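# Transfer 96-well plate from nest N1 to bench B1

## Task

Carry the 96-well plate out of plate nest N1 and set it on bench spot B1, its long side aligned with the long side of the taped outline and the plate fully within it; then open the gripper and back the hand away.

## Robot and tools

Robot: two arms, left_arm and right_arm, each ending in a two-finger parallel gripper. Scene frame: origin on the table top midway between the arms, +x out across the table, +z up, left_arm on the +y side (base near y=+0.297, right_arm base near x=-0.028, y=-0.297). The names left and right are not image sides. Viewed from behind the arms, N1 is the nest on the left (+y) and B1 the bench spot on the right (-y).

Gripper frame: fingers point along its +z axis and close along its y axis. The reported hand position is the point between the finger pads, roughly 1 cm short of the fingertips. Opening is absolute: +1 means fully open (0.094 m), -1 means closed.

Command row: every motion command is one row of 14 numbers, each in [-1, 1], always covering both arms even if one stays still: dx, dy, dz, rx, ry, rz, opening for left_arm, then the same seven for right_arm. dx..rz are an offset (not a pose) in that gripper's own axes, measured from the gripper's measured pose, not from the last commanded one. Scale: 1.0 equals 0.6 m of travel or 180 degrees; rx, ry, rz form one rotation vector. Optionally 12 more numbers in [0, 1] may follow: stiffness multipliers per joint, left_arm's six then right_arm's six, in Joint positions order; they persist until changed.

Tools:
- execute_actions(actions): a list of actions; each action is a table of up to 15 rows, one row per 1/30 s step; a short table repeats its last row to fill 15 steps. Every row in an action is an offset from the gripper pose measured when that action began (for the first action, the last pose a result reported). An empty list just returns state and images.
- move(target, speed, blocking): target is one 14-number row as above, an offset from the pose in the latest result showing one. Each gripper follows a straight line; both finish together, taking 0.5 to 10 s (cut off at 10 s if longer). speed is m/s, 0.002 to 0.5, default 0.25; rotation is capped at twice that in rad/s. Opening is sent at the start. The path does not avoid obstacles or the other arm, and the hand may lag, wander, or overshoot the speed near full stretch. With blocking=false you get a result after 0.5 s while it continues; until a result shows it ended, other moves and execute_actions are rejected, so use wait or stop first.
- wait(seconds): 0 to 10; lets time pass with the last commands held; returns early if a running move ends.
- stop(): brakes a running move (needs braking room); fingers keep moving.
- zoom_image(camera, region): enlarges part of the latest image; camera is cam_low, cam_left_wrist or cam_right_wrist; region [x0, y0, x1, y1] in pixels, at most 504x504.
- read_manual(section): only licence texts; no motion.
- finished_scene(scene): ends the current scene (pass its number) after the last command is held; irreversible, and reports success. Replying with no tool call also ends things.

Results: a state line per arm with end_effector_position (m) and end_effector_quat_wxyz in the scene frame; printed positions can be off, more so at long reach. grip_measured gives finger opening on the command scale (last value in Joint positions is metres; each gripper may read up to ~1 mm off, consistently). Hand target lines show where the controller now drives each gripper. A move result adds a move: line: done, off_target, moving, held or fault, plus limits (paced = command clipped; held = a check blocked steps, after which the arm may jump fast), and each gripper's distance to its goal. If only one arm is named, the other finished fine. pose unreachable means the clearance check altered or blocked that arm's command. FAULT or MOTOR HOT lines warn of stops or heating. Images arrive as cam_low 672x504, then the two wrist cameras 504x504; calibration is given in the setup and may be slightly off.

Control behaviour: each step the commanded pose is clipped to 70 mm and 16 degrees from the measured pose; position wins over orientation if both cannot be met. After an action the arm continues at most to its last clipped pose, so long moves need several actions. Arms tend to stop a centimetre or more short, usually low, and zero offsets let them sag; to hold height, first send the offset back to the desired pose, then zeros, raising the aim if it still sags. Moves of a few mm may not register. Joint limits (rad): waist ±2.880, shoulder 0 to 3.142, elbow 0 to 3.019, wrist pitch -1.693 to 1.571, wrist yaw ±1.571, wrist roll ±2.094.

Gripping: to hold the plate, command an opening below grip_measured, about 0.03 below for a firm grip. Pads push around 50-62 N each, more at first contact. Holding loads heats motors; at 100 °C that arm drops everything.

Avoid: dropping the plate from any real height (a few mm at release is fine), knocking anything off the table, letting the arms collide or press each other, and fast or deep pushes into contact (faster moves and targets further past contact hit harder). Move smoothly and efficiently; once the plate sits in B1, open and retract before ending the scene.

Each tool is called as name([rows], argument=value, ...), one row to a line, values as JSON.

## Session

execute_actions(actions=[])

Scene clock: 0.00 s.
left_arm: end_effector_position=(+0.0973, +0.9924, +0.3858) grip_measured=+1.000 end_effector_quat_wxyz=(+0.053, -0.259, +0.936, +0.231) | right_arm: end_effector_position=(+0.2407, -0.3499, +0.1024) grip_measured=+1.000 end_effector_quat_wxyz=(+0.105, -0.157, +0.978, -0.092)
Joint positions: left_arm=[ 1.408  2.01   2.443 -1.533 -0.094  0.892  0.094] | right_arm=[-0.117  0.948  0.577 -0.946  0.118 -0.453  0.094]
Joint velocities: left_arm=[-0.005 -0.024 -0.022 -0.012 -0.022 -0.022  0.   ] | right_arm=[-0.015 -0.005  0.007 -0.007  0.022  0.051  0.   ]
Motor temperatures (°C, as the motors report them): left_arm=[21 23 27 20 23 22] | right_arm=[24 23 26 22 24 23]
Hand target (left_arm): +0.098, +0.996, +0.389; +0.056, -0.259, +0.935, +0.237
Hand target (right_arm): +0.248, -0.351, +0.109; +0.113, -0.157, +0.977, -0.094
Joint stiffness scale: left_arm=[1. 1. 1. 1. 1. 1.] | right_arm=[1. 1. 1. 1. 1. 1.]
camera_calibration (this result's frames):
cam_left_wrist: T_world_to_cam=[[0.515868, -0.750077, -0.413841, 0.859786], [-0.678443, -0.652671, 0.337246, 0.58859], [-0.523063, 0.106793, -0.845577, 0.394673], [0, 0, 0, 1]] pos_world=[0.162227, 0.986913, 0.491041]
cam_right_wrist: T_world_to_cam=[[0.276589, -0.937314, 0.211994, -0.410019], [-0.898055, -0.173589, 0.404183, 0.120337], [-0.342046, -0.302175, -0.889772, 0.195112], [0, 0, 0, 1]] pos_world=[0.288214, -0.304469, 0.211888]

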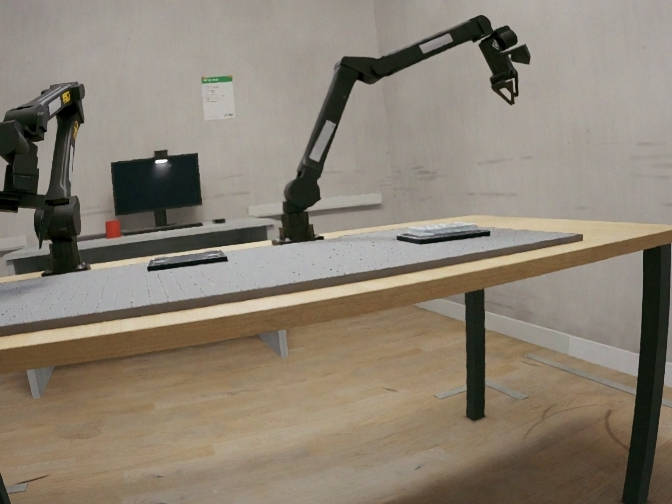

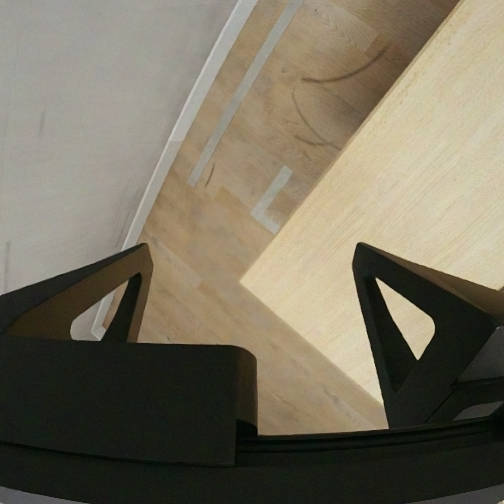

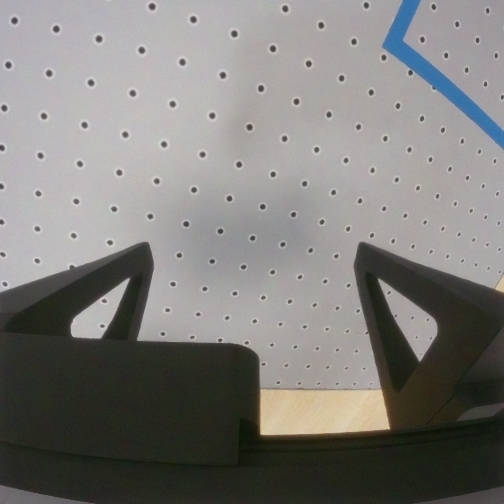

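move(target=[0.063,-1,-0.077,0.156,-0.098,0.645,1,0.012,-0.5,-0.135,0.007,0.103,0.597,1], speed=0.4)

Scene clock: 10.67 s.
left_arm: end_effector_position=(+0.3814, +0.5043, +0.1853) grip_measured=+1.000 end_effector_quat_wxyz=(+0.007, +0.693, +0.720, +0.015) | right_arm: end_effector_position=(+0.2947, -0.6119, +0.2303) grip_measured=+1.000 end_effector_quat_wxyz=(-0.009, +0.700, +0.714, -0.002)
Joint positions: left_arm=[ 0.499  1.475  1.256 -1.319  0.004  2.034  0.094] | right_arm=[-0.768  1.533  1.44  -1.496  0.005  0.78   0.094]
Joint velocities: left_arm=[-0.005 -0.015  0.017 -0.007  0.051  0.022  0.   ] | right_arm=[-0.005 -0.015 -0.002 -0.002 -0.051  0.037  0.   ]
Motor temperatures (°C, as the motors report them): left_arm=[21 26 30 20 23 22] | right_arm=[24 23 30 22 24 23]
Hand target (left_arm): +0.380, +0.505, +0.179; +0.004, +0.696, +0.718, +0.007
Hand target (right_arm): +0.302, -0.621, +0.239; -0.003, +0.706, +0.708, -0.001
Off the commanded pose (left_arm): 0.015 m, 1 deg.
Off the commanded pose (right_arm): 0.016 m, 2 deg.
Joint stiffness scale: left_arm=[1. 1. 1. 1. 1. 1.] | right_arm=[1. 1. 1. 1. 1. 1.]
move: off_target (left_arm, right_arm)
camera_calibration (this result's frames):
cam_left_wrist: T_world_to_cam=[[-0.99807, -0.0448309, -0.0429654, 0.417168], [-0.0616032, 0.801806, 0.594401, -0.486006], [0.00780234, 0.595901, -0.80302, -0.031043], [0, 0, 0, 1]] pos_world=[0.386665, 0.426883, 0.281878]
cam_right_wrist: T_world_to_cam=[[-0.999788, -0.00908275, 0.0184577, 0.291013], [0.00331421, 0.814412, 0.580278, 0.37011], [-0.0203027, 0.580217, -0.814209, 0.675942], [0, 0, 0, 1]] pos_world=[0.303448, -0.690971, 0.33022]

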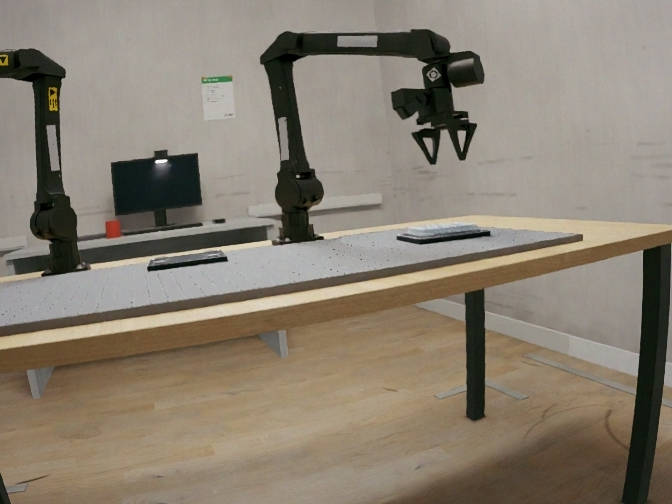

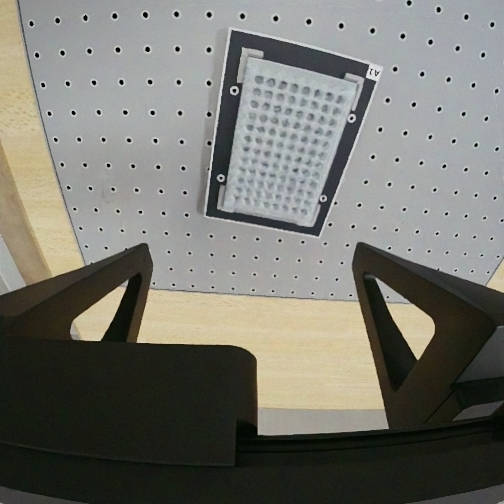

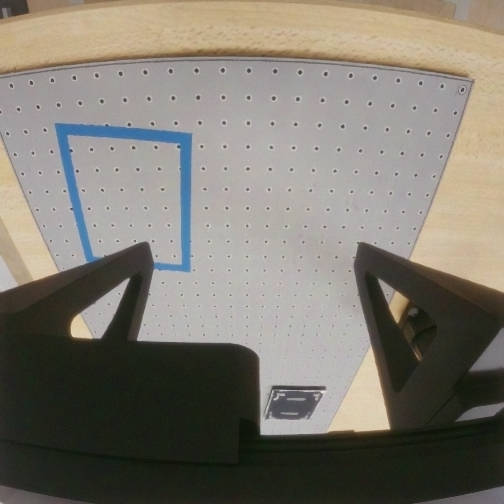

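move(target=[-0.015,-0.036,0.18,0,0,-0.94,1,0,0,0,0,0,-0.87,1], speed=0.5)

Scene clock: 24.90 s.
left_arm: end_effector_position=(+0.3653, +0.4951, +0.0849) grip_measured=+1.000 end_effector_quat_wxyz=(+0.019, -0.648, +0.762, -0.007) | right_arm: end_effector_position=(+0.2947, -0.6120, +0.2303) grip_measured=+1.000 end_effector_quat_wxyz=(-0.004, -0.552, +0.834, +0.008)
Joint positions: left_arm=[ 0.499  1.518  1.022 -1.034  0.006 -0.909  0.094] | right_arm=[-0.768  1.533  1.44  -1.496  0.005 -1.94   0.094]
Joint velocities: left_arm=[-0.015  0.005 -0.012 -0.002 -0.007 -0.066  0.   ] | right_arm=[-0.005 -0.005 -0.002 -0.012  0.081 -0.081  0.   ]
Motor temperatures (°C, as the motors report them): left_arm=[21 26 31 20 23 22] | right_arm=[24 24 33 22 24 23]
Hand target (left_arm): +0.365, +0.495, +0.076; +0.015, -0.652, +0.758, -0.005
Hand target (right_arm): +0.295, -0.612, +0.230; -0.004, -0.558, +0.830, +0.008
Off the commanded pose (left_arm): 0.009 m, 1 deg.
Off the commanded pose (right_arm): 0.000 m, 1 deg.
Joint stiffness scale: left_arm=[1. 1. 1. 1. 1. 1.] | right_arm=[1. 1. 1. 1. 1. 1.]
move: done
camera_calibration (this result's frames):
cam_left_wrist: T_world_to_cam=[[0.987834, -0.153615, 0.0242279, -0.28096], [-0.139906, -0.809821, 0.569751, 0.408604], [-0.0679018, -0.566208, -0.82146, 0.498455], [0, 0, 0, 1]] pos_world=[0.368554, 0.569966, 0.183466]
cam_right_wrist: T_world_to_cam=[[0.915776, -0.401352, -0.0164964, -0.505471], [-0.320782, -0.755421, 0.571347, -0.493019], [-0.241773, -0.517934, -0.820543, 0.0706281], [0, 0, 0, 1]] pos_world=[0.321823, -0.538728, 0.3313]

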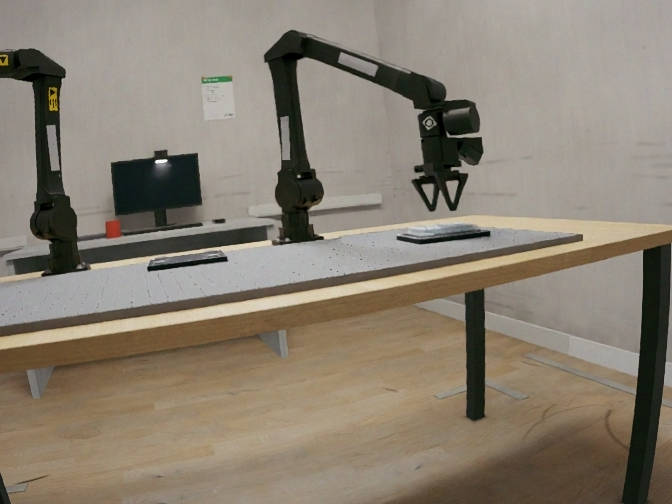

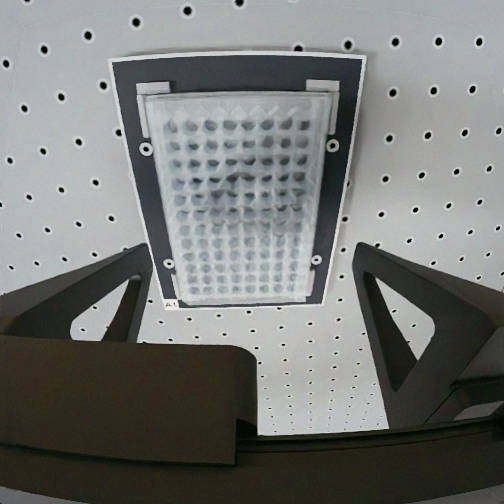

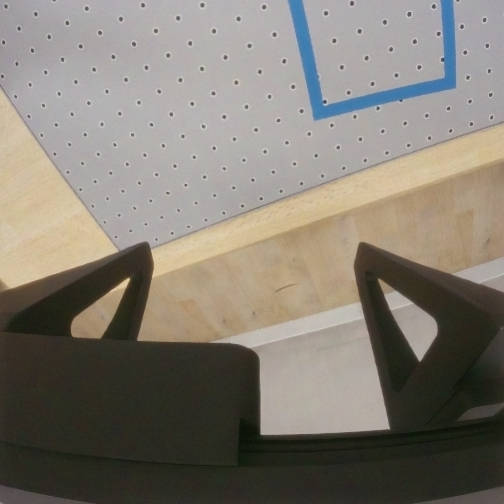

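move(target=[0.01,0.016,0.052,-0.008,0,0,1,0,0,0,0,0,0,1], speed=0.08)

Scene clock: 27.27 s.
left_arm: end_effector_position=(+0.3555, +0.4922, +0.0603) grip_measured=+1.000 end_effector_quat_wxyz=(+0.013, -0.649, +0.761, +0.001) | right_arm: end_effector_position=(+0.2947, -0.6120, +0.2303) grip_measured=+1.000 end_effector_quat_wxyz=(-0.004, -0.553, +0.833, +0.008)
Joint positions: left_arm=[ 0.499  1.538  0.971 -0.978 -0.007 -0.911  0.094] | right_arm=[-0.768  1.533  1.44  -1.496  0.005 -1.942  0.094]
Joint velocities: left_arm=[ 0.015 -0.005  0.002 -0.007 -0.037 -0.007  0.   ] | right_arm=[-0.005  0.005  0.007 -0.002  0.051  0.066  0.   ]
Motor temperatures (°C, as the motors report them): left_arm=[21 26 31 20 23 22] | right_arm=[24 25 33 22 24 23]
Hand target (left_arm): +0.357, +0.491, +0.053; +0.011, -0.648, +0.762, +0.002
Hand target (right_arm): +0.295, -0.612, +0.230; -0.004, -0.552, +0.834, +0.008
Off the commanded pose (left_arm): 0.007 m, 0 deg.
Off the commanded pose (right_arm): 0.000 m, 0 deg.
Joint stiffness scale: left_arm=[1. 1. 1. 1. 1. 1.] | right_arm=[1. 1. 1. 1. 1. 1.]
move: done
camera_calibration (this result's frames):
cam_left_wrist: T_world_to_cam=[[0.988527, -0.150986, 0.00428051, -0.271423], [-0.126556, -0.812445, 0.569137, 0.41554], [-0.0824541, -0.563149, -0.822232, 0.479656], [0, 0, 0, 1]] pos_world=[0.360448, 0.56674, 0.159051]
cam_right_wrist: T_world_to_cam=[[0.916692, -0.399254, -0.0164928, -0.504459], [-0.319064, -0.756175, 0.571312, -0.493978], [-0.24057, -0.518455, -0.820567, 0.0699606], [0, 0, 0, 1]] pos_world=[0.321653, -0.53867, 0.331303]

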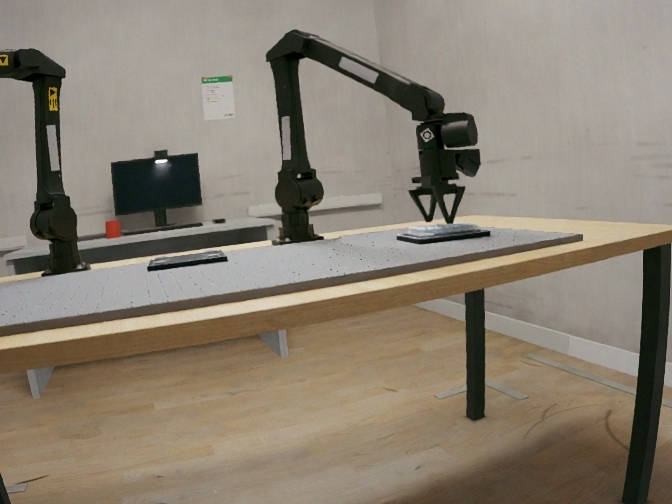

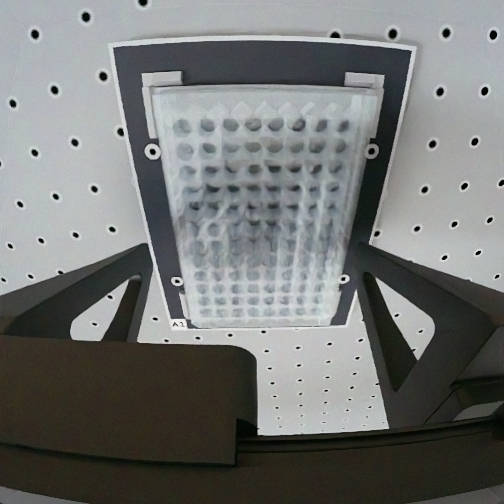

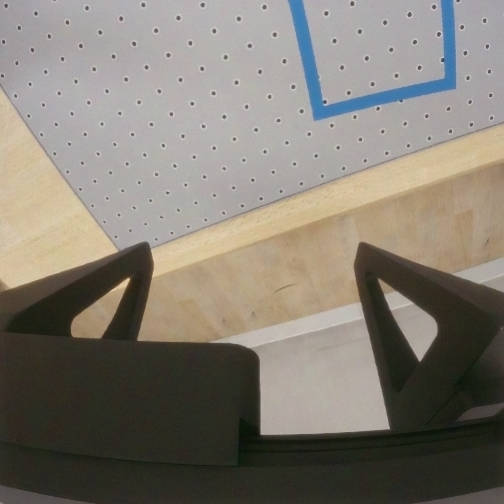

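move(target=[-0.003,-0.005,0.043,0,0,0,1,0,0,0,0,0,0,1], speed=0.05)

zoom_image(camera="cam_low", region=[380,180,500,260])

Scene clock: 32.17 s.
left_arm: end_effector_position=(+0.3594, +0.4943, +0.0415) grip_measured=+1.000 end_effector_quat_wxyz=(+0.015, -0.649, +0.761, +0.000) | right_arm: end_effector_position=(+0.2947, -0.6120, +0.2303) grip_measured=+1.000 end_effector_quat_wxyz=(-0.004, -0.553, +0.833, +0.008)
Joint positions: left_arm=[ 0.499  1.576  0.957 -0.922 -0.007 -0.911  0.094] | right_arm=[-0.768  1.533  1.44  -1.496  0.005 -1.942  0.094]
Joint velocities: left_arm=[ 0.005 -0.005  0.007 -0.007 -0.066 -0.022  0.   ] | right_arm=[-0.005 -0.015 -0.002 -0.002 -0.051 -0.081  0.   ]
Motor temperatures (°C, as the motors report them): left_arm=[21 26 31 20 23 22] | right_arm=[24 25 33 22 24 23]
Hand target (left_arm): +0.359, +0.494, +0.035; +0.013, -0.649, +0.761, +0.001
Hand target (right_arm): +0.295, -0.612, +0.230; -0.004, -0.553, +0.833, +0.008
Off the commanded pose (left_arm): 0.007 m, 0 deg.
Off the commanded pose (right_arm): 0.000 m, 0 deg.
Joint stiffness scale: left_arm=[1. 1. 1. 1. 1. 1.] | right_arm=[1. 1. 1. 1. 1. 1.]
move: done
camera_calibration (this result's frames):
cam_left_wrist: T_world_to_cam=[[0.988505, -0.150998, 0.00761396, -0.274993], [-0.128647, -0.81359, 0.567028, 0.429867], [-0.0794255, -0.56149, -0.823663, 0.463875], [0, 0, 0, 1]] pos_world=[0.363976, 0.568673, 0.140424]
cam_right_wrist: T_world_to_cam=[[0.916692, -0.399254, -0.0164928, -0.504459], [-0.319064, -0.756175, 0.571312, -0.493978], [-0.24057, -0.518455, -0.820567, 0.0699606], [0, 0, 0, 1]] pos_world=[0.321653, -0.53867, 0.331303]

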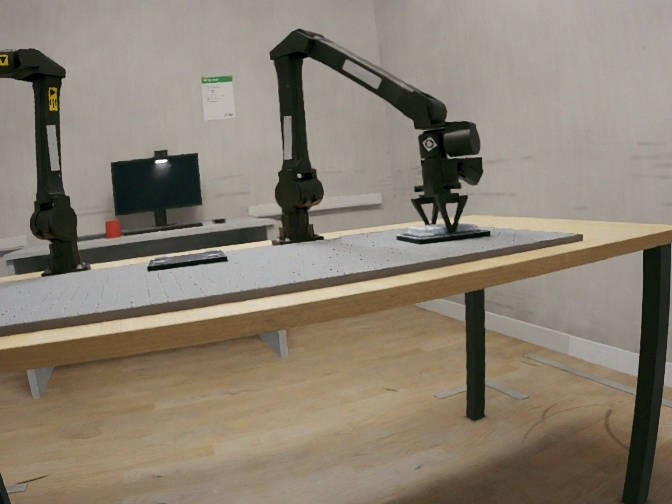

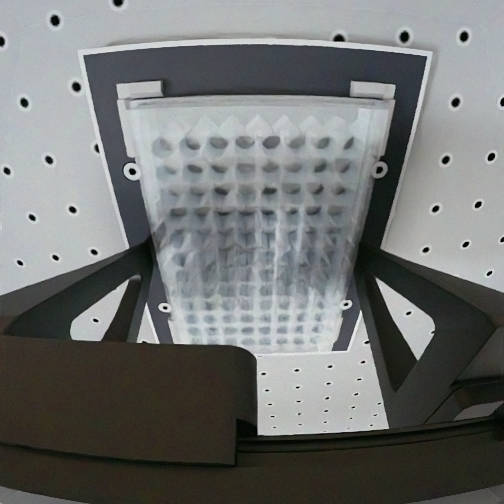

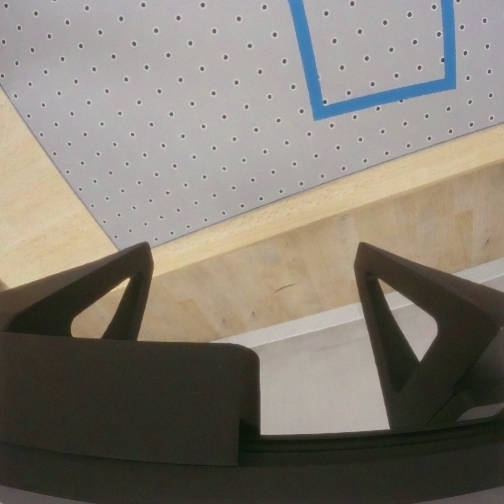

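Region (380, 180, 500, 260) of cam_low's 672x504 image, scaled by 4.200, with more detail than that image has.

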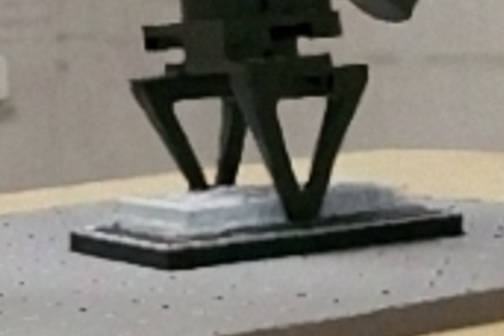

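execute_actions([
  [[0,0,0,0,0,0,0.94,0,0,0,0,0,0,1],[0,0,0,0,0,0,0.88,0,0,0,0,0,0,1],[0,0,0,0,0,0,0.84,0,0,0,0,0,0,1],[0,0,0,0,0,0,0.8,0,0,0,0,0,0,1],[0,0,0,0,0,0,0.77,0,0,0,0,0,0,1],[0,0,0,0,0,0,0.74,0,0,0,0,0,0,1],[0,0,0,0,0,0,0.69,0,0,0,0,0,0,1]],
])

move(target=[-0.02,-0.025,-0.12,0,0,0,0.69,0,0,0,0,0,0,1], speed=0.1)

Scene clock: 37.07 s.
left_arm: end_effector_position=(+0.3601, +0.4940, +0.0417) grip_measured=+0.760 end_effector_quat_wxyz=(+0.016, -0.649, +0.761, -0.002) | right_arm: end_effector_position=(+0.2947, -0.6120, +0.2303) grip_measured=+1.000 end_effector_quat_wxyz=(-0.004, -0.553, +0.833, +0.008)
Joint positions: left_arm=[ 0.499  1.575  0.957 -0.92  -0.003 -0.911  0.083] | right_arm=[-0.768  1.533  1.44  -1.496  0.005 -1.942  0.094]
Joint velocities: left_arm=[ 0.005 -0.015 -0.007 -0.017  0.022 -0.037 -0.001] | right_arm=[-0.005 -0.015 -0.002 -0.012 -0.007 -0.081  0.   ]
Motor temperatures (°C, as the motors report them): left_arm=[21 26 31 20 23 22] | right_arm=[24 25 33 22 24 23]
Hand target (left_arm): +0.359, +0.494, +0.041; +0.015, -0.649, +0.761, +0.000
Hand target (right_arm): +0.295, -0.612, +0.230; -0.004, -0.553, +0.833, +0.008
Off the commanded pose (left_arm): 0.001 m, 0 deg.
Off the commanded pose (right_arm): 0.000 m, 0 deg.
Joint stiffness scale: left_arm=[1. 1. 1. 1. 1. 1.] | right_arm=[1. 1. 1. 1. 1. 1.]
camera_calibration (this result's frames):
cam_left_wrist: T_world_to_cam=[[0.98845, -0.151093, 0.0117481, -0.275897], [-0.130922, -0.812301, 0.568354, 0.42973], [-0.0763312, -0.563328, -0.8227, 0.463632], [0, 0, 0, 1]] pos_world=[0.364361, 0.56856, 0.140433]
cam_right_wrist: T_world_to_cam=[[0.916692, -0.399254, -0.0164928, -0.504459], [-0.319064, -0.756175, 0.571312, -0.493978], [-0.24057, -0.518455, -0.820567, 0.0699606], [0, 0, 0, 1]] pos_world=[0.321653, -0.53867, 0.331303]

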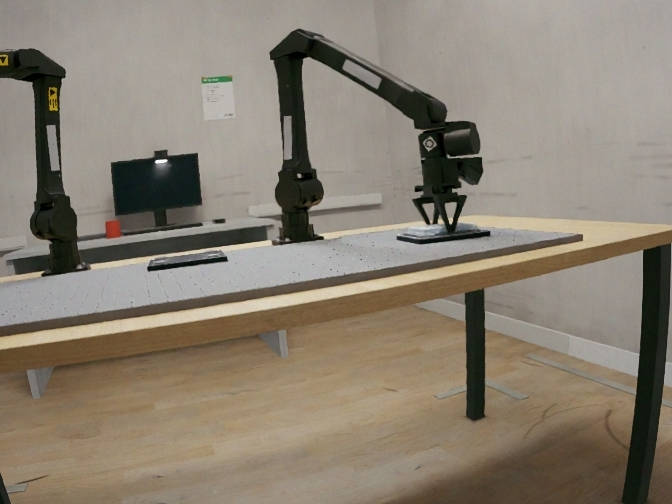

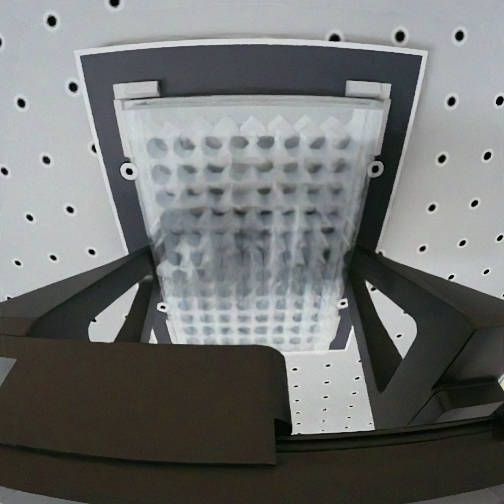

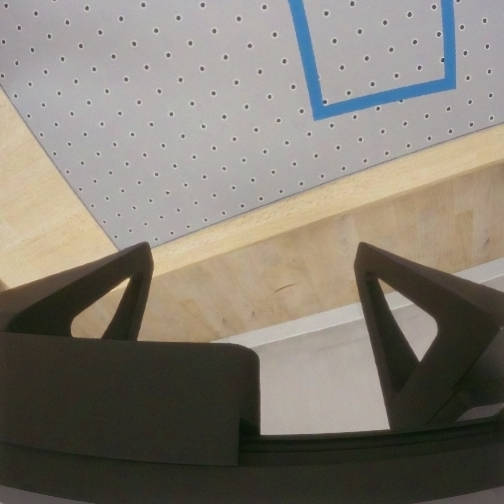

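Scene clock: 38.17 s.
left_arm: end_effector_position=(+0.3624, +0.4950, +0.0998) grip_measured=+0.760 end_effector_quat_wxyz=(+0.002, -0.649, +0.760, +0.000) | right_arm: end_effector_position=(+0.2947, -0.6120, +0.2303) grip_measured=+1.000 end_effector_quat_wxyz=(-0.004, -0.553, +0.833, +0.008)
Joint positions: left_arm=[ 0.499  1.515  1.063 -1.116 -0.002 -0.912  0.083] | right_arm=[-0.768  1.533  1.44  -1.496  0.005 -1.942  0.094]
Joint velocities: left_arm=[ 0.015  0.015 -0.007  0.007  0.007  0.007  0.   ] | right_arm=[-0.005 -0.005 -0.007  0.002 -0.066  0.022  0.   ]
Motor temperatures (°C, as the motors report them): left_arm=[21 26 31 20 23 22] | right_arm=[24 25 33 22 24 23]
Hand target (left_arm): +0.373, +0.502, +0.115; +0.016, -0.649, +0.761, -0.002
Hand target (right_arm): +0.295, -0.612, +0.230; -0.004, -0.553, +0.833, +0.008
Off the commanded pose (left_arm): 0.020 m, 2 deg.
Off the commanded pose (right_arm): 0.000 m, 0 deg.
Joint stiffness scale: left_arm=[1. 1. 1. 1. 1. 1.] | right_arm=[1. 1. 1. 1. 1. 1.]
move: off_target (left_arm)
camera_calibration (this result's frames):
cam_left_wrist: T_world_to_cam=[[0.988696, -0.149598, -0.0100467, -0.27737], [-0.115689, -0.803784, 0.583564, 0.386538], [-0.0953754, -0.575805, -0.812005, 0.524166], [0, 0, 0, 1]] pos_world=[0.368945, 0.571016, 0.197269]
cam_right_wrist: T_world_to_cam=[[0.916692, -0.399254, -0.0164928, -0.504459], [-0.319064, -0.756175, 0.571312, -0.493978], [-0.24057, -0.518455, -0.820567, 0.0699606], [0, 0, 0, 1]] pos_world=[0.321653, -0.53867, 0.331303]

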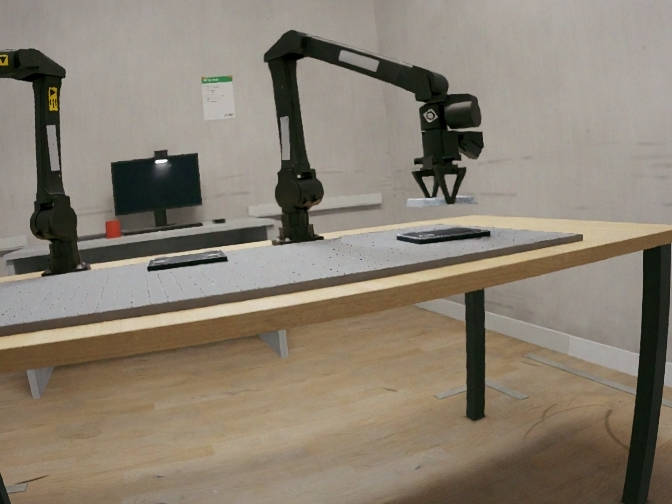

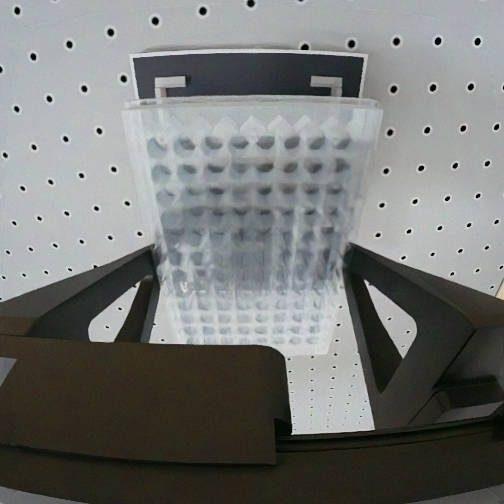

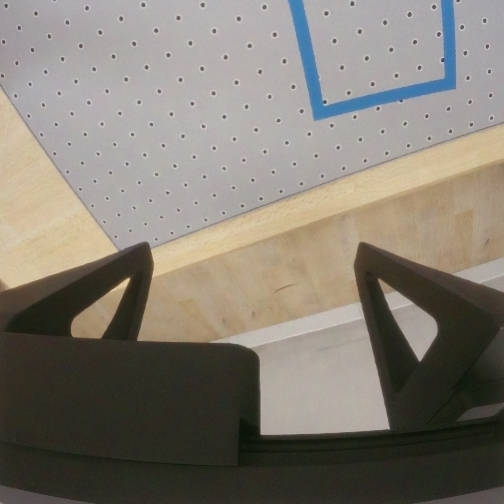

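move(target=[1,-0.33,0.015,0.016,0.004,0.075,0.69,0,0,0,0,0,0,1], speed=0.35)

Scene clock: 42.83 s.
left_arm: end_effector_position=(+0.4595, -0.1241, +0.0840) grip_measured=+0.760 end_effector_quat_wxyz=(+0.015, -0.548, +0.836, -0.015) | right_arm: end_effector_position=(+0.2947, -0.6120, +0.2303) grip_measured=+1.000 end_effector_quat_wxyz=(-0.004, -0.553, +0.833, +0.008)
Joint positions: left_arm=[-0.749  2.024  1.727 -1.237 -0.022 -1.907  0.083] | right_arm=[-0.768  1.533  1.44  -1.496  0.005 -1.942  0.094]
Joint velocities: left_arm=[-0.005 -0.005 -0.002 -0.017 -0.066  0.007  0.   ] | right_arm=[0.005 0.005 0.002 0.002 0.007 0.007 0.   ]
Motor temperatures (°C, as the motors report them): left_arm=[21 26 33 20 23 22] | right_arm=[24 25 33 22 24 23]
Hand target (left_arm): +0.472, -0.129, +0.092; +0.018, -0.555, +0.831, -0.024
Hand target (right_arm): +0.295, -0.612, +0.230; -0.004, -0.553, +0.833, +0.008
Off the commanded pose (left_arm): 0.008 m, 1 deg.
Off the commanded pose (right_arm): 0.000 m, 0 deg.
Joint stiffness scale: left_arm=[1. 1. 1. 1. 1. 1.] | right_arm=[1. 1. 1. 1. 1. 1.]
move: done
camera_calibration (this result's frames):
cam_left_wrist: T_world_to_cam=[[0.919242, -0.392511, 0.0304981, -0.467722], [-0.336312, -0.742627, 0.579137, 0.0187014], [-0.204669, -0.542623, -0.81466, 0.218705], [0, 0, 0, 1]] pos_world=[0.481001, -0.0510234, 0.181604]
cam_right_wrist: T_world_to_cam=[[0.916692, -0.399254, -0.0164928, -0.504459], [-0.319064, -0.756175, 0.571312, -0.493978], [-0.24057, -0.518455, -0.820567, 0.0699606], [0, 0, 0, 1]] pos_world=[0.321653, -0.53867, 0.331303]

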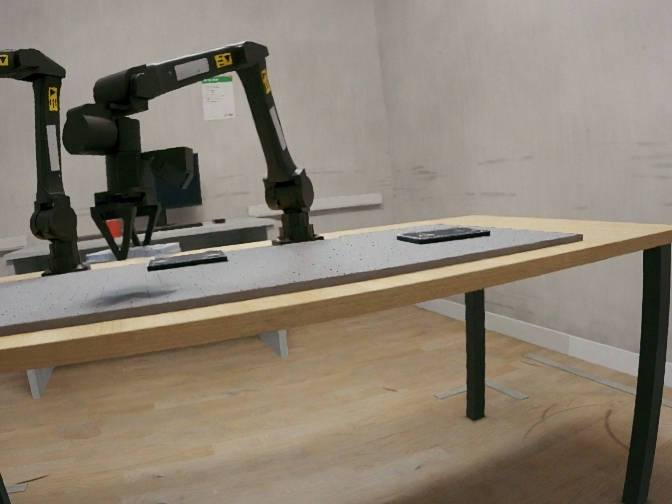

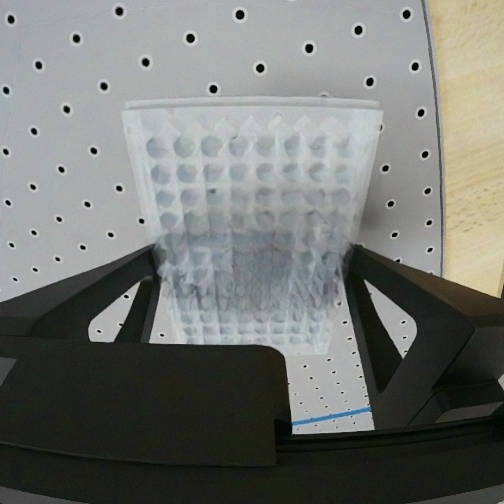

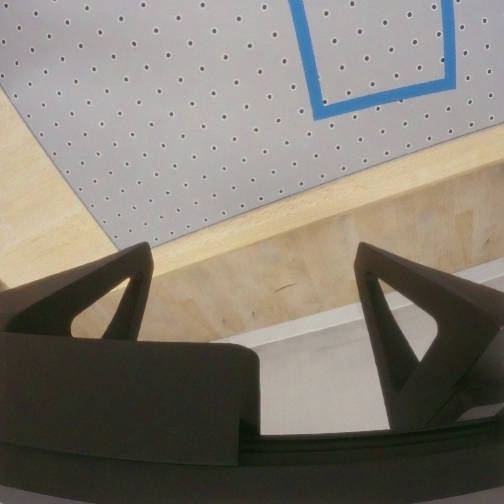

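move(target=[0,0.01,0.101,-0.004,0,0,0.69,0,0,0,0,0,0,1], speed=0.055)

zoom_image(camera="cam_low", region=[70,230,210,320])

Scene clock: 47.03 s.
left_arm: end_effector_position=(+0.4571, -0.1224, +0.0362) grip_measured=+0.760 end_effector_quat_wxyz=(+0.014, -0.549, +0.836, -0.014) | right_arm: end_effector_position=(+0.2947, -0.6120, +0.2303) grip_measured=+1.000 end_effector_quat_wxyz=(-0.004, -0.553, +0.833, +0.008)
Joint positions: left_arm=[-0.749  2.063  1.658 -1.132 -0.02  -1.908  0.083] | right_arm=[-0.768  1.533  1.44  -1.496  0.005 -1.942  0.094]
Joint velocities: left_arm=[ 0.005 -0.015 -0.022  0.007  0.022 -0.037  0.   ] | right_arm=[-0.005 -0.015 -0.007  0.002 -0.125 -0.051  0.   ]
Motor temperatures (°C, as the motors report them): left_arm=[21 27 34 20 23 22] | right_arm=[24 25 33 22 24 23]
Hand target (left_arm): +0.457, -0.123, +0.023; +0.012, -0.548, +0.836, -0.010
Hand target (right_arm): +0.295, -0.612, +0.230; -0.004, -0.553, +0.833, +0.008
Off the commanded pose (left_arm): 0.013 m, 1 deg.
Off the commanded pose (right_arm): 0.000 m, 0 deg.
Joint stiffness scale: left_arm=[1. 1. 1. 1. 1. 1.] | right_arm=[1. 1. 1. 1. 1. 1.]
move: off_target (left_arm)
camera_calibration (this result's frames):
cam_left_wrist: T_world_to_cam=[[0.919907, -0.391182, 0.0273547, -0.463458], [-0.333336, -0.74332, 0.579968, 0.0454015], [-0.20654, -0.542635, -0.81418, 0.181057], [0, 0, 0, 1]] pos_world=[0.478867, -0.0493002, 0.13376]
cam_right_wrist: T_world_to_cam=[[0.916692, -0.399254, -0.0164928, -0.504459], [-0.319064, -0.756175, 0.571312, -0.493978], [-0.24057, -0.518455, -0.820567, 0.0699606], [0, 0, 0, 1]] pos_world=[0.321653, -0.53867, 0.331303]

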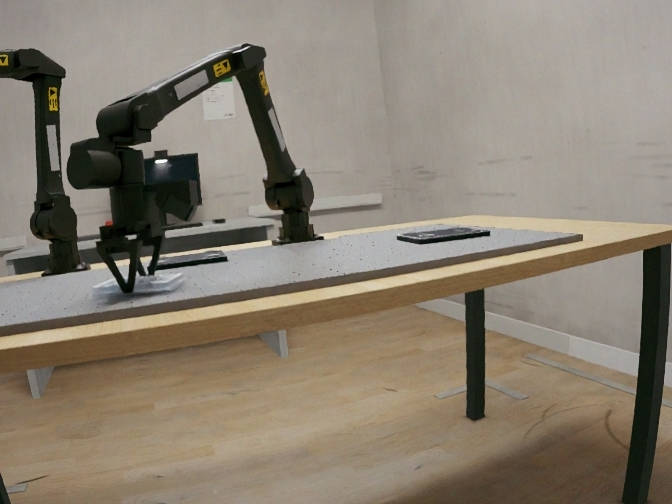

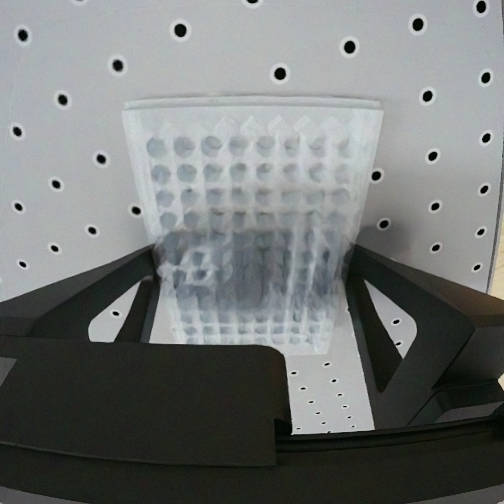

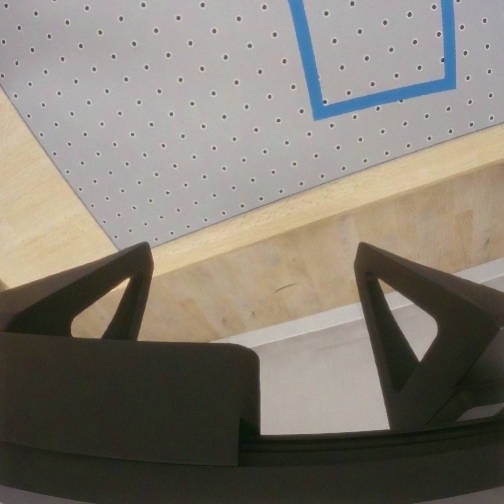

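Region (70, 230, 210, 320) of cam_low's 672x504 image, scaled by 3.600, with more detail than that image has; it fills the top 324 rows of this view, and the rest is white.

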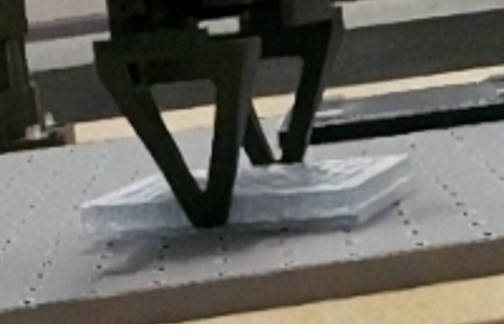

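execute_actions([
  [[0,0,0.027,-0.003,0,0,0.69,0,0,0,0,0,0,1]],
  [[0,0,0,0,0,0,0.78,0,0,0,0,0,0,1],[0,0,0,0,0,0,0.85,0,0,0,0,0,0,1],[0,0,0,0,0,0,1,0,0,0,0,0,0,1]],
])

move(target=[0.01,-0.035,-0.11,0.005,0,0,1,0,0,0,0,0,0,1], speed=0.13)

move(target=[-0.73,0.5,-0.15,0,0,0,1,-0.89,0.055,0.245,0.012,-0.005,-0.005,1], speed=0.35)

Scene clock: 52.70 s.
left_arm: end_effector_position=(+0.4580, -0.1235, +0.0362) grip_measured=+1.000 end_effector_quat_wxyz=(+0.014, -0.549, +0.836, -0.017) | right_arm: end_effector_position=(+0.2947, -0.6120, +0.2303) grip_measured=+1.000 end_effector_quat_wxyz=(-0.004, -0.553, +0.833, +0.008)
Joint positions: left_arm=[-0.749  2.063  1.658 -1.126 -0.019 -1.908  0.094] | right_arm=[-0.768  1.533  1.44  -1.496  0.005 -1.942  0.094]
Joint velocities: left_arm=[ 0.005 -0.005 -0.012  0.002 -0.022 -0.007  0.   ] | right_arm=[-0.015 -0.005 -0.022 -0.007 -0.051 -0.066  0.   ]
Motor temperatures (°C, as the motors report them): left_arm=[21 29 33 20 23 22] | right_arm=[24 26 33 22 24 23]
Hand target (left_arm): +0.458, -0.123, +0.036; +0.014, -0.549, +0.836, -0.017
Hand target (right_arm): +0.295, -0.612, +0.230; -0.004, -0.553, +0.833, +0.008
Off the commanded pose (left_arm): 0.000 m, 0 deg.
Off the commanded pose (right_arm): 0.000 m, 0 deg.
Joint stiffness scale: left_arm=[1. 1. 1. 1. 1. 1.] | right_arm=[1. 1. 1. 1. 1. 1.]
camera_calibration (this result's frames):
cam_left_wrist: T_world_to_cam=[[0.919788, -0.39108, 0.0323508, -0.464829], [-0.335356, -0.740559, 0.582331, 0.0460366], [-0.20378, -0.54647, -0.812308, 0.178879], [0, 0, 0, 1]] pos_world=[0.479435, -0.0499402, 0.133534]
cam_right_wrist: T_world_to_cam=[[0.916692, -0.399254, -0.0164928, -0.504459], [-0.319064, -0.756175, 0.571312, -0.493978], [-0.24057, -0.518455, -0.820567, 0.0699606], [0, 0, 0, 1]] pos_world=[0.321653, -0.53867, 0.331303]

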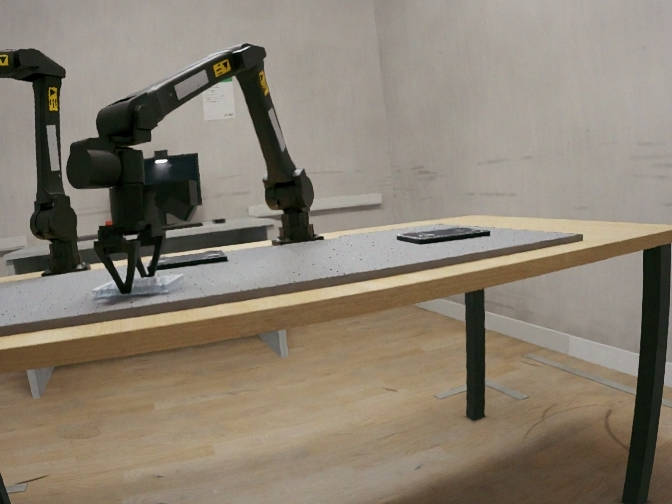

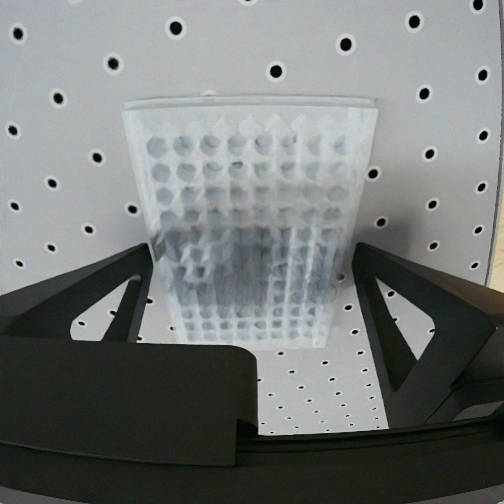

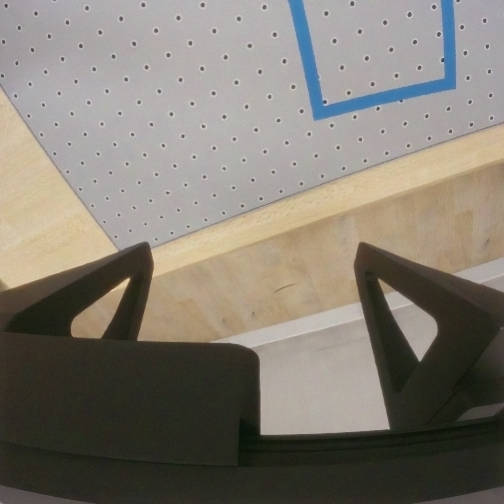

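Scene clock: 53.70 s.
left_arm: end_effector_position=(+0.4647, -0.1288, +0.0938) grip_measured=+1.000 end_effector_quat_wxyz=(+0.016, -0.549, +0.836, -0.016) | right_arm: end_effector_position=(+0.2947, -0.6120, +0.2303) grip_measured=+1.000 end_effector_quat_wxyz=(-0.004, -0.553, +0.833, +0.008)
Joint positions: left_arm=[-0.749  2.034  1.77  -1.268 -0.023 -1.908  0.094] | right_arm=[-0.768  1.533  1.44  -1.496  0.005 -1.942  0.094]
Joint velocities: left_arm=[-0.005 -0.005  0.002  0.007 -0.022 -0.007  0.   ] | right_arm=[ 0.005 -0.005 -0.007  0.007 -0.066 -0.007  0.   ]
Motor temperatures (°C, as the motors report them): left_arm=[21 29 34 20 23 22] | right_arm=[24 26 33 22 24 23]
Hand target (left_arm): +0.472, -0.135, +0.103; +0.019, -0.549, +0.836, -0.024
Hand target (right_arm): +0.295, -0.612, +0.230; -0.004, -0.553, +0.833, +0.008
Off the commanded pose (left_arm): 0.014 m, 1 deg.
Off the commanded pose (right_arm): 0.000 m, 0 deg.
Joint stiffness scale: left_arm=[1. 1. 1. 1. 1. 1.] | right_arm=[1. 1. 1. 1. 1. 1.]
move: off_target (left_arm)
camera_calibration (this result's frames):
cam_left_wrist: T_world_to_cam=[[0.919793, -0.391062, 0.0324339, -0.474887], [-0.336122, -0.742518, 0.579387, 0.011175], [-0.202494, -0.543818, -0.814407, 0.224002], [0, 0, 0, 1]] pos_world=[0.485913, -0.0555963, 0.191357]
cam_right_wrist: T_world_to_cam=[[0.916692, -0.399254, -0.0164928, -0.504459], [-0.319064, -0.756175, 0.571312, -0.493978], [-0.24057, -0.518455, -0.820567, 0.0699606], [0, 0, 0, 1]] pos_world=[0.321653, -0.53867, 0.331303]

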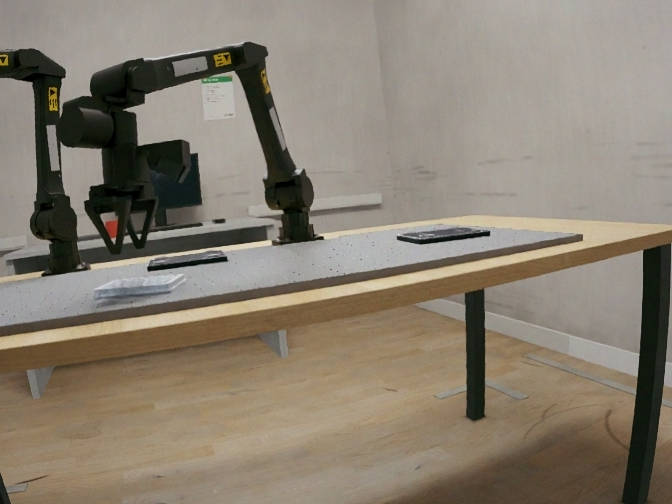

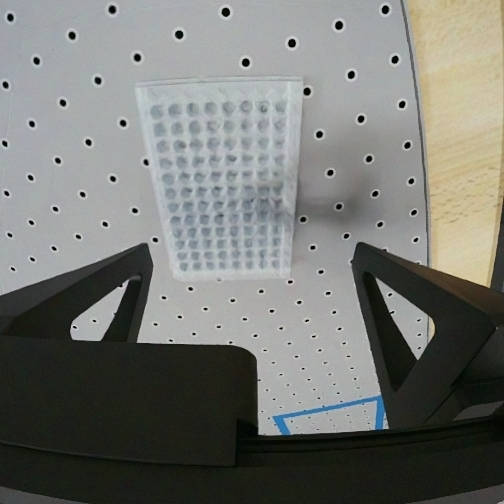

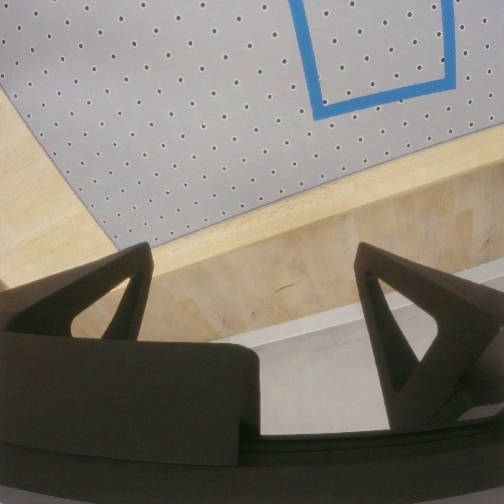

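Scene clock: 55.97 s.
left_arm: end_effector_position=(+0.3515, +0.3973, +0.1670) grip_measured=+1.000 end_effector_quat_wxyz=(+0.014, -0.557, +0.830, -0.014) | right_arm: end_effector_position=(+0.4511, -0.1074, +0.0825) grip_measured=+1.000 end_effector_quat_wxyz=(+0.001, -0.568, +0.823, -0.003)
Joint positions: left_arm=[ 0.287  1.306  1.038 -1.267  0.019 -0.893  0.094] | right_arm=[ 0.381  1.781  1.354 -1.141  0.006 -0.829  0.094]
Joint velocities: left_arm=[-0.005 -0.005 -0.007 -0.007 -0.081  0.066  0.   ] | right_arm=[-0.005  0.005 -0.012  0.002  0.007  0.022  0.   ]
Motor temperatures (°C, as the motors report them): left_arm=[21 29 33 20 23 22] | right_arm=[24 26 33 22 24 23]
Hand target (left_arm): +0.353, +0.394, +0.171; +0.012, -0.549, +0.836, -0.015
Hand target (right_arm): +0.469, -0.105, +0.089; +0.015, -0.559, +0.829, -0.008
Off the commanded pose (left_arm): 0.012 m, 1 deg.
Off the commanded pose (right_arm): 0.018 m, 2 deg.
Joint stiffness scale: left_arm=[1. 1. 1. 1. 1. 1.] | right_arm=[1. 1. 1. 1. 1. 1.]
move: off_target (left_arm, right_arm)
camera_calibration (this result's frames):
cam_left_wrist: T_world_to_cam=[[0.927646, -0.372426, 0.0277895, -0.176816], [-0.31834, -0.74963, 0.58027, 0.317796], [-0.195276, -0.547132, -0.81395, 0.54553], [0, 0, 0, 1]] pos_world=[0.371718, 0.470856, 0.26454]
cam_right_wrist: T_world_to_cam=[[0.930632, -0.365862, 0.00833245, -0.453595], [-0.30379, -0.759646, 0.575022, 0.014347], [-0.204049, -0.537665, -0.818096, 0.22918], [0, 0, 0, 1]] pos_world=[0.473253, -0.0318327, 0.183021]

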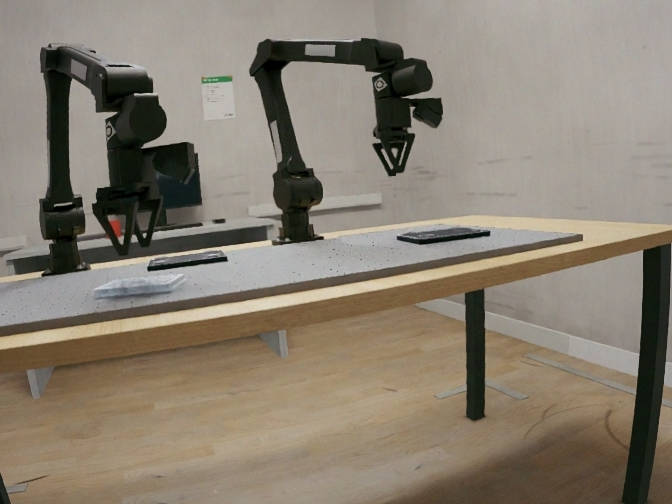

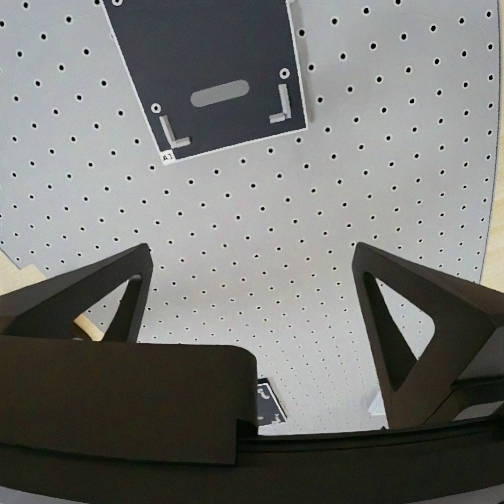

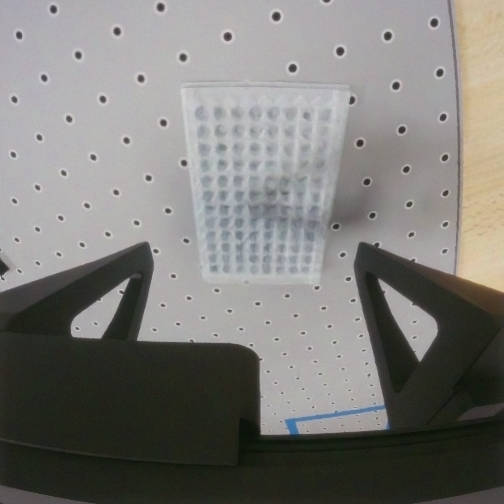

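move(target=[0,0,0,0,0,0,1,0,-0.011,0.078,0,0,0,1], speed=0.09)

Scene clock: 61.43 s.
left_arm: end_effector_position=(+0.3515, +0.3973, +0.1670) grip_measured=+1.000 end_effector_quat_wxyz=(+0.014, -0.556, +0.831, -0.014) | right_arm: end_effector_position=(+0.4566, -0.1052, +0.0474) grip_measured=+1.000 end_effector_quat_wxyz=(+0.006, -0.567, +0.823, -0.005)
Joint positions: left_arm=[ 0.287  1.306  1.038 -1.267  0.019 -0.89   0.094] | right_arm=[ 0.381  1.83   1.322 -1.049  0.006 -0.827  0.094]
Joint velocities: left_arm=[-0.005 -0.005 -0.002  0.002 -0.037  0.007  0.   ] | right_arm=[-0.005 -0.005 -0.022 -0.002 -0.066 -0.037  0.   ]
Motor temperatures (°C, as the motors report them): left_arm=[21 28 34 20 23 22] | right_arm=[24 26 34 22 24 23]
Hand target (left_arm): +0.351, +0.397, +0.167; +0.014, -0.557, +0.830, -0.014
Hand target (right_arm): +0.457, -0.110, +0.036; +0.000, -0.568, +0.823, -0.003
Off the commanded pose (left_arm): 0.000 m, 0 deg.
Off the commanded pose (right_arm): 0.013 m, 1 deg.
Joint stiffness scale: left_arm=[1. 1. 1. 1. 1. 1.] | right_arm=[1. 1. 1. 1. 1. 1.]
move: off_target (right_arm)
camera_calibration (this result's frames):
cam_left_wrist: T_world_to_cam=[[0.926505, -0.375256, 0.0277676, -0.175287], [-0.320639, -0.748726, 0.580172, 0.318261], [-0.196923, -0.546436, -0.81402, 0.545844], [0, 0, 0, 1]] pos_world=[0.37194, 0.470782, 0.264549]
cam_right_wrist: T_world_to_cam=[[0.929951, -0.36733, 0.0161125, -0.457824], [-0.310629, -0.761447, 0.568954, 0.0410662], [-0.196725, -0.534104, -0.822212, 0.200008], [0, 0, 0, 1]] pos_world=[0.477857, -0.0300781, 0.14846]

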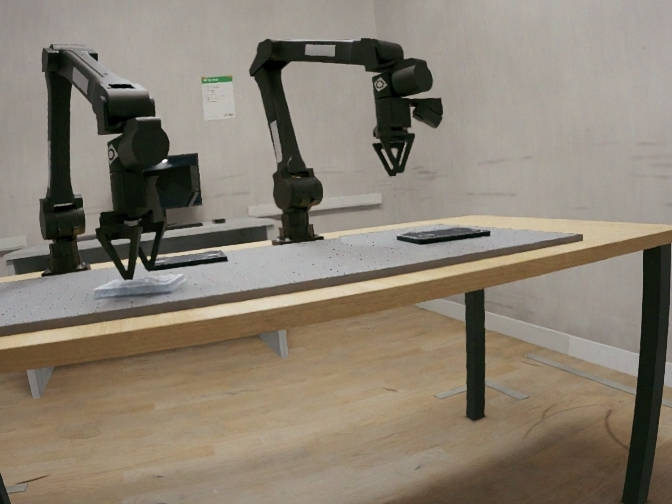

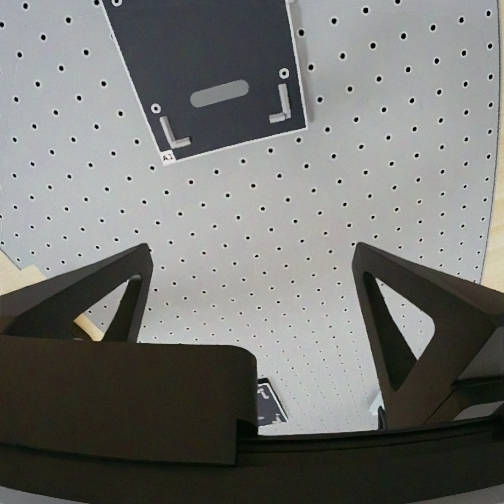

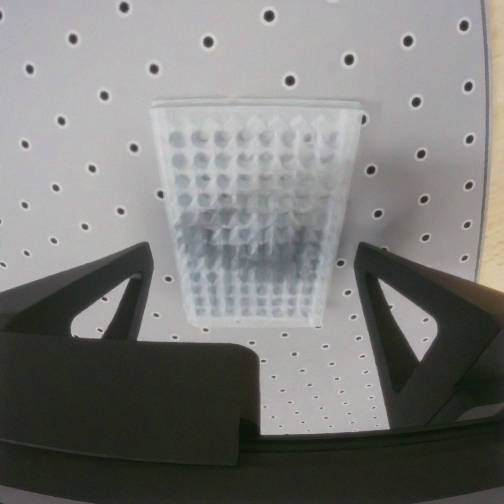

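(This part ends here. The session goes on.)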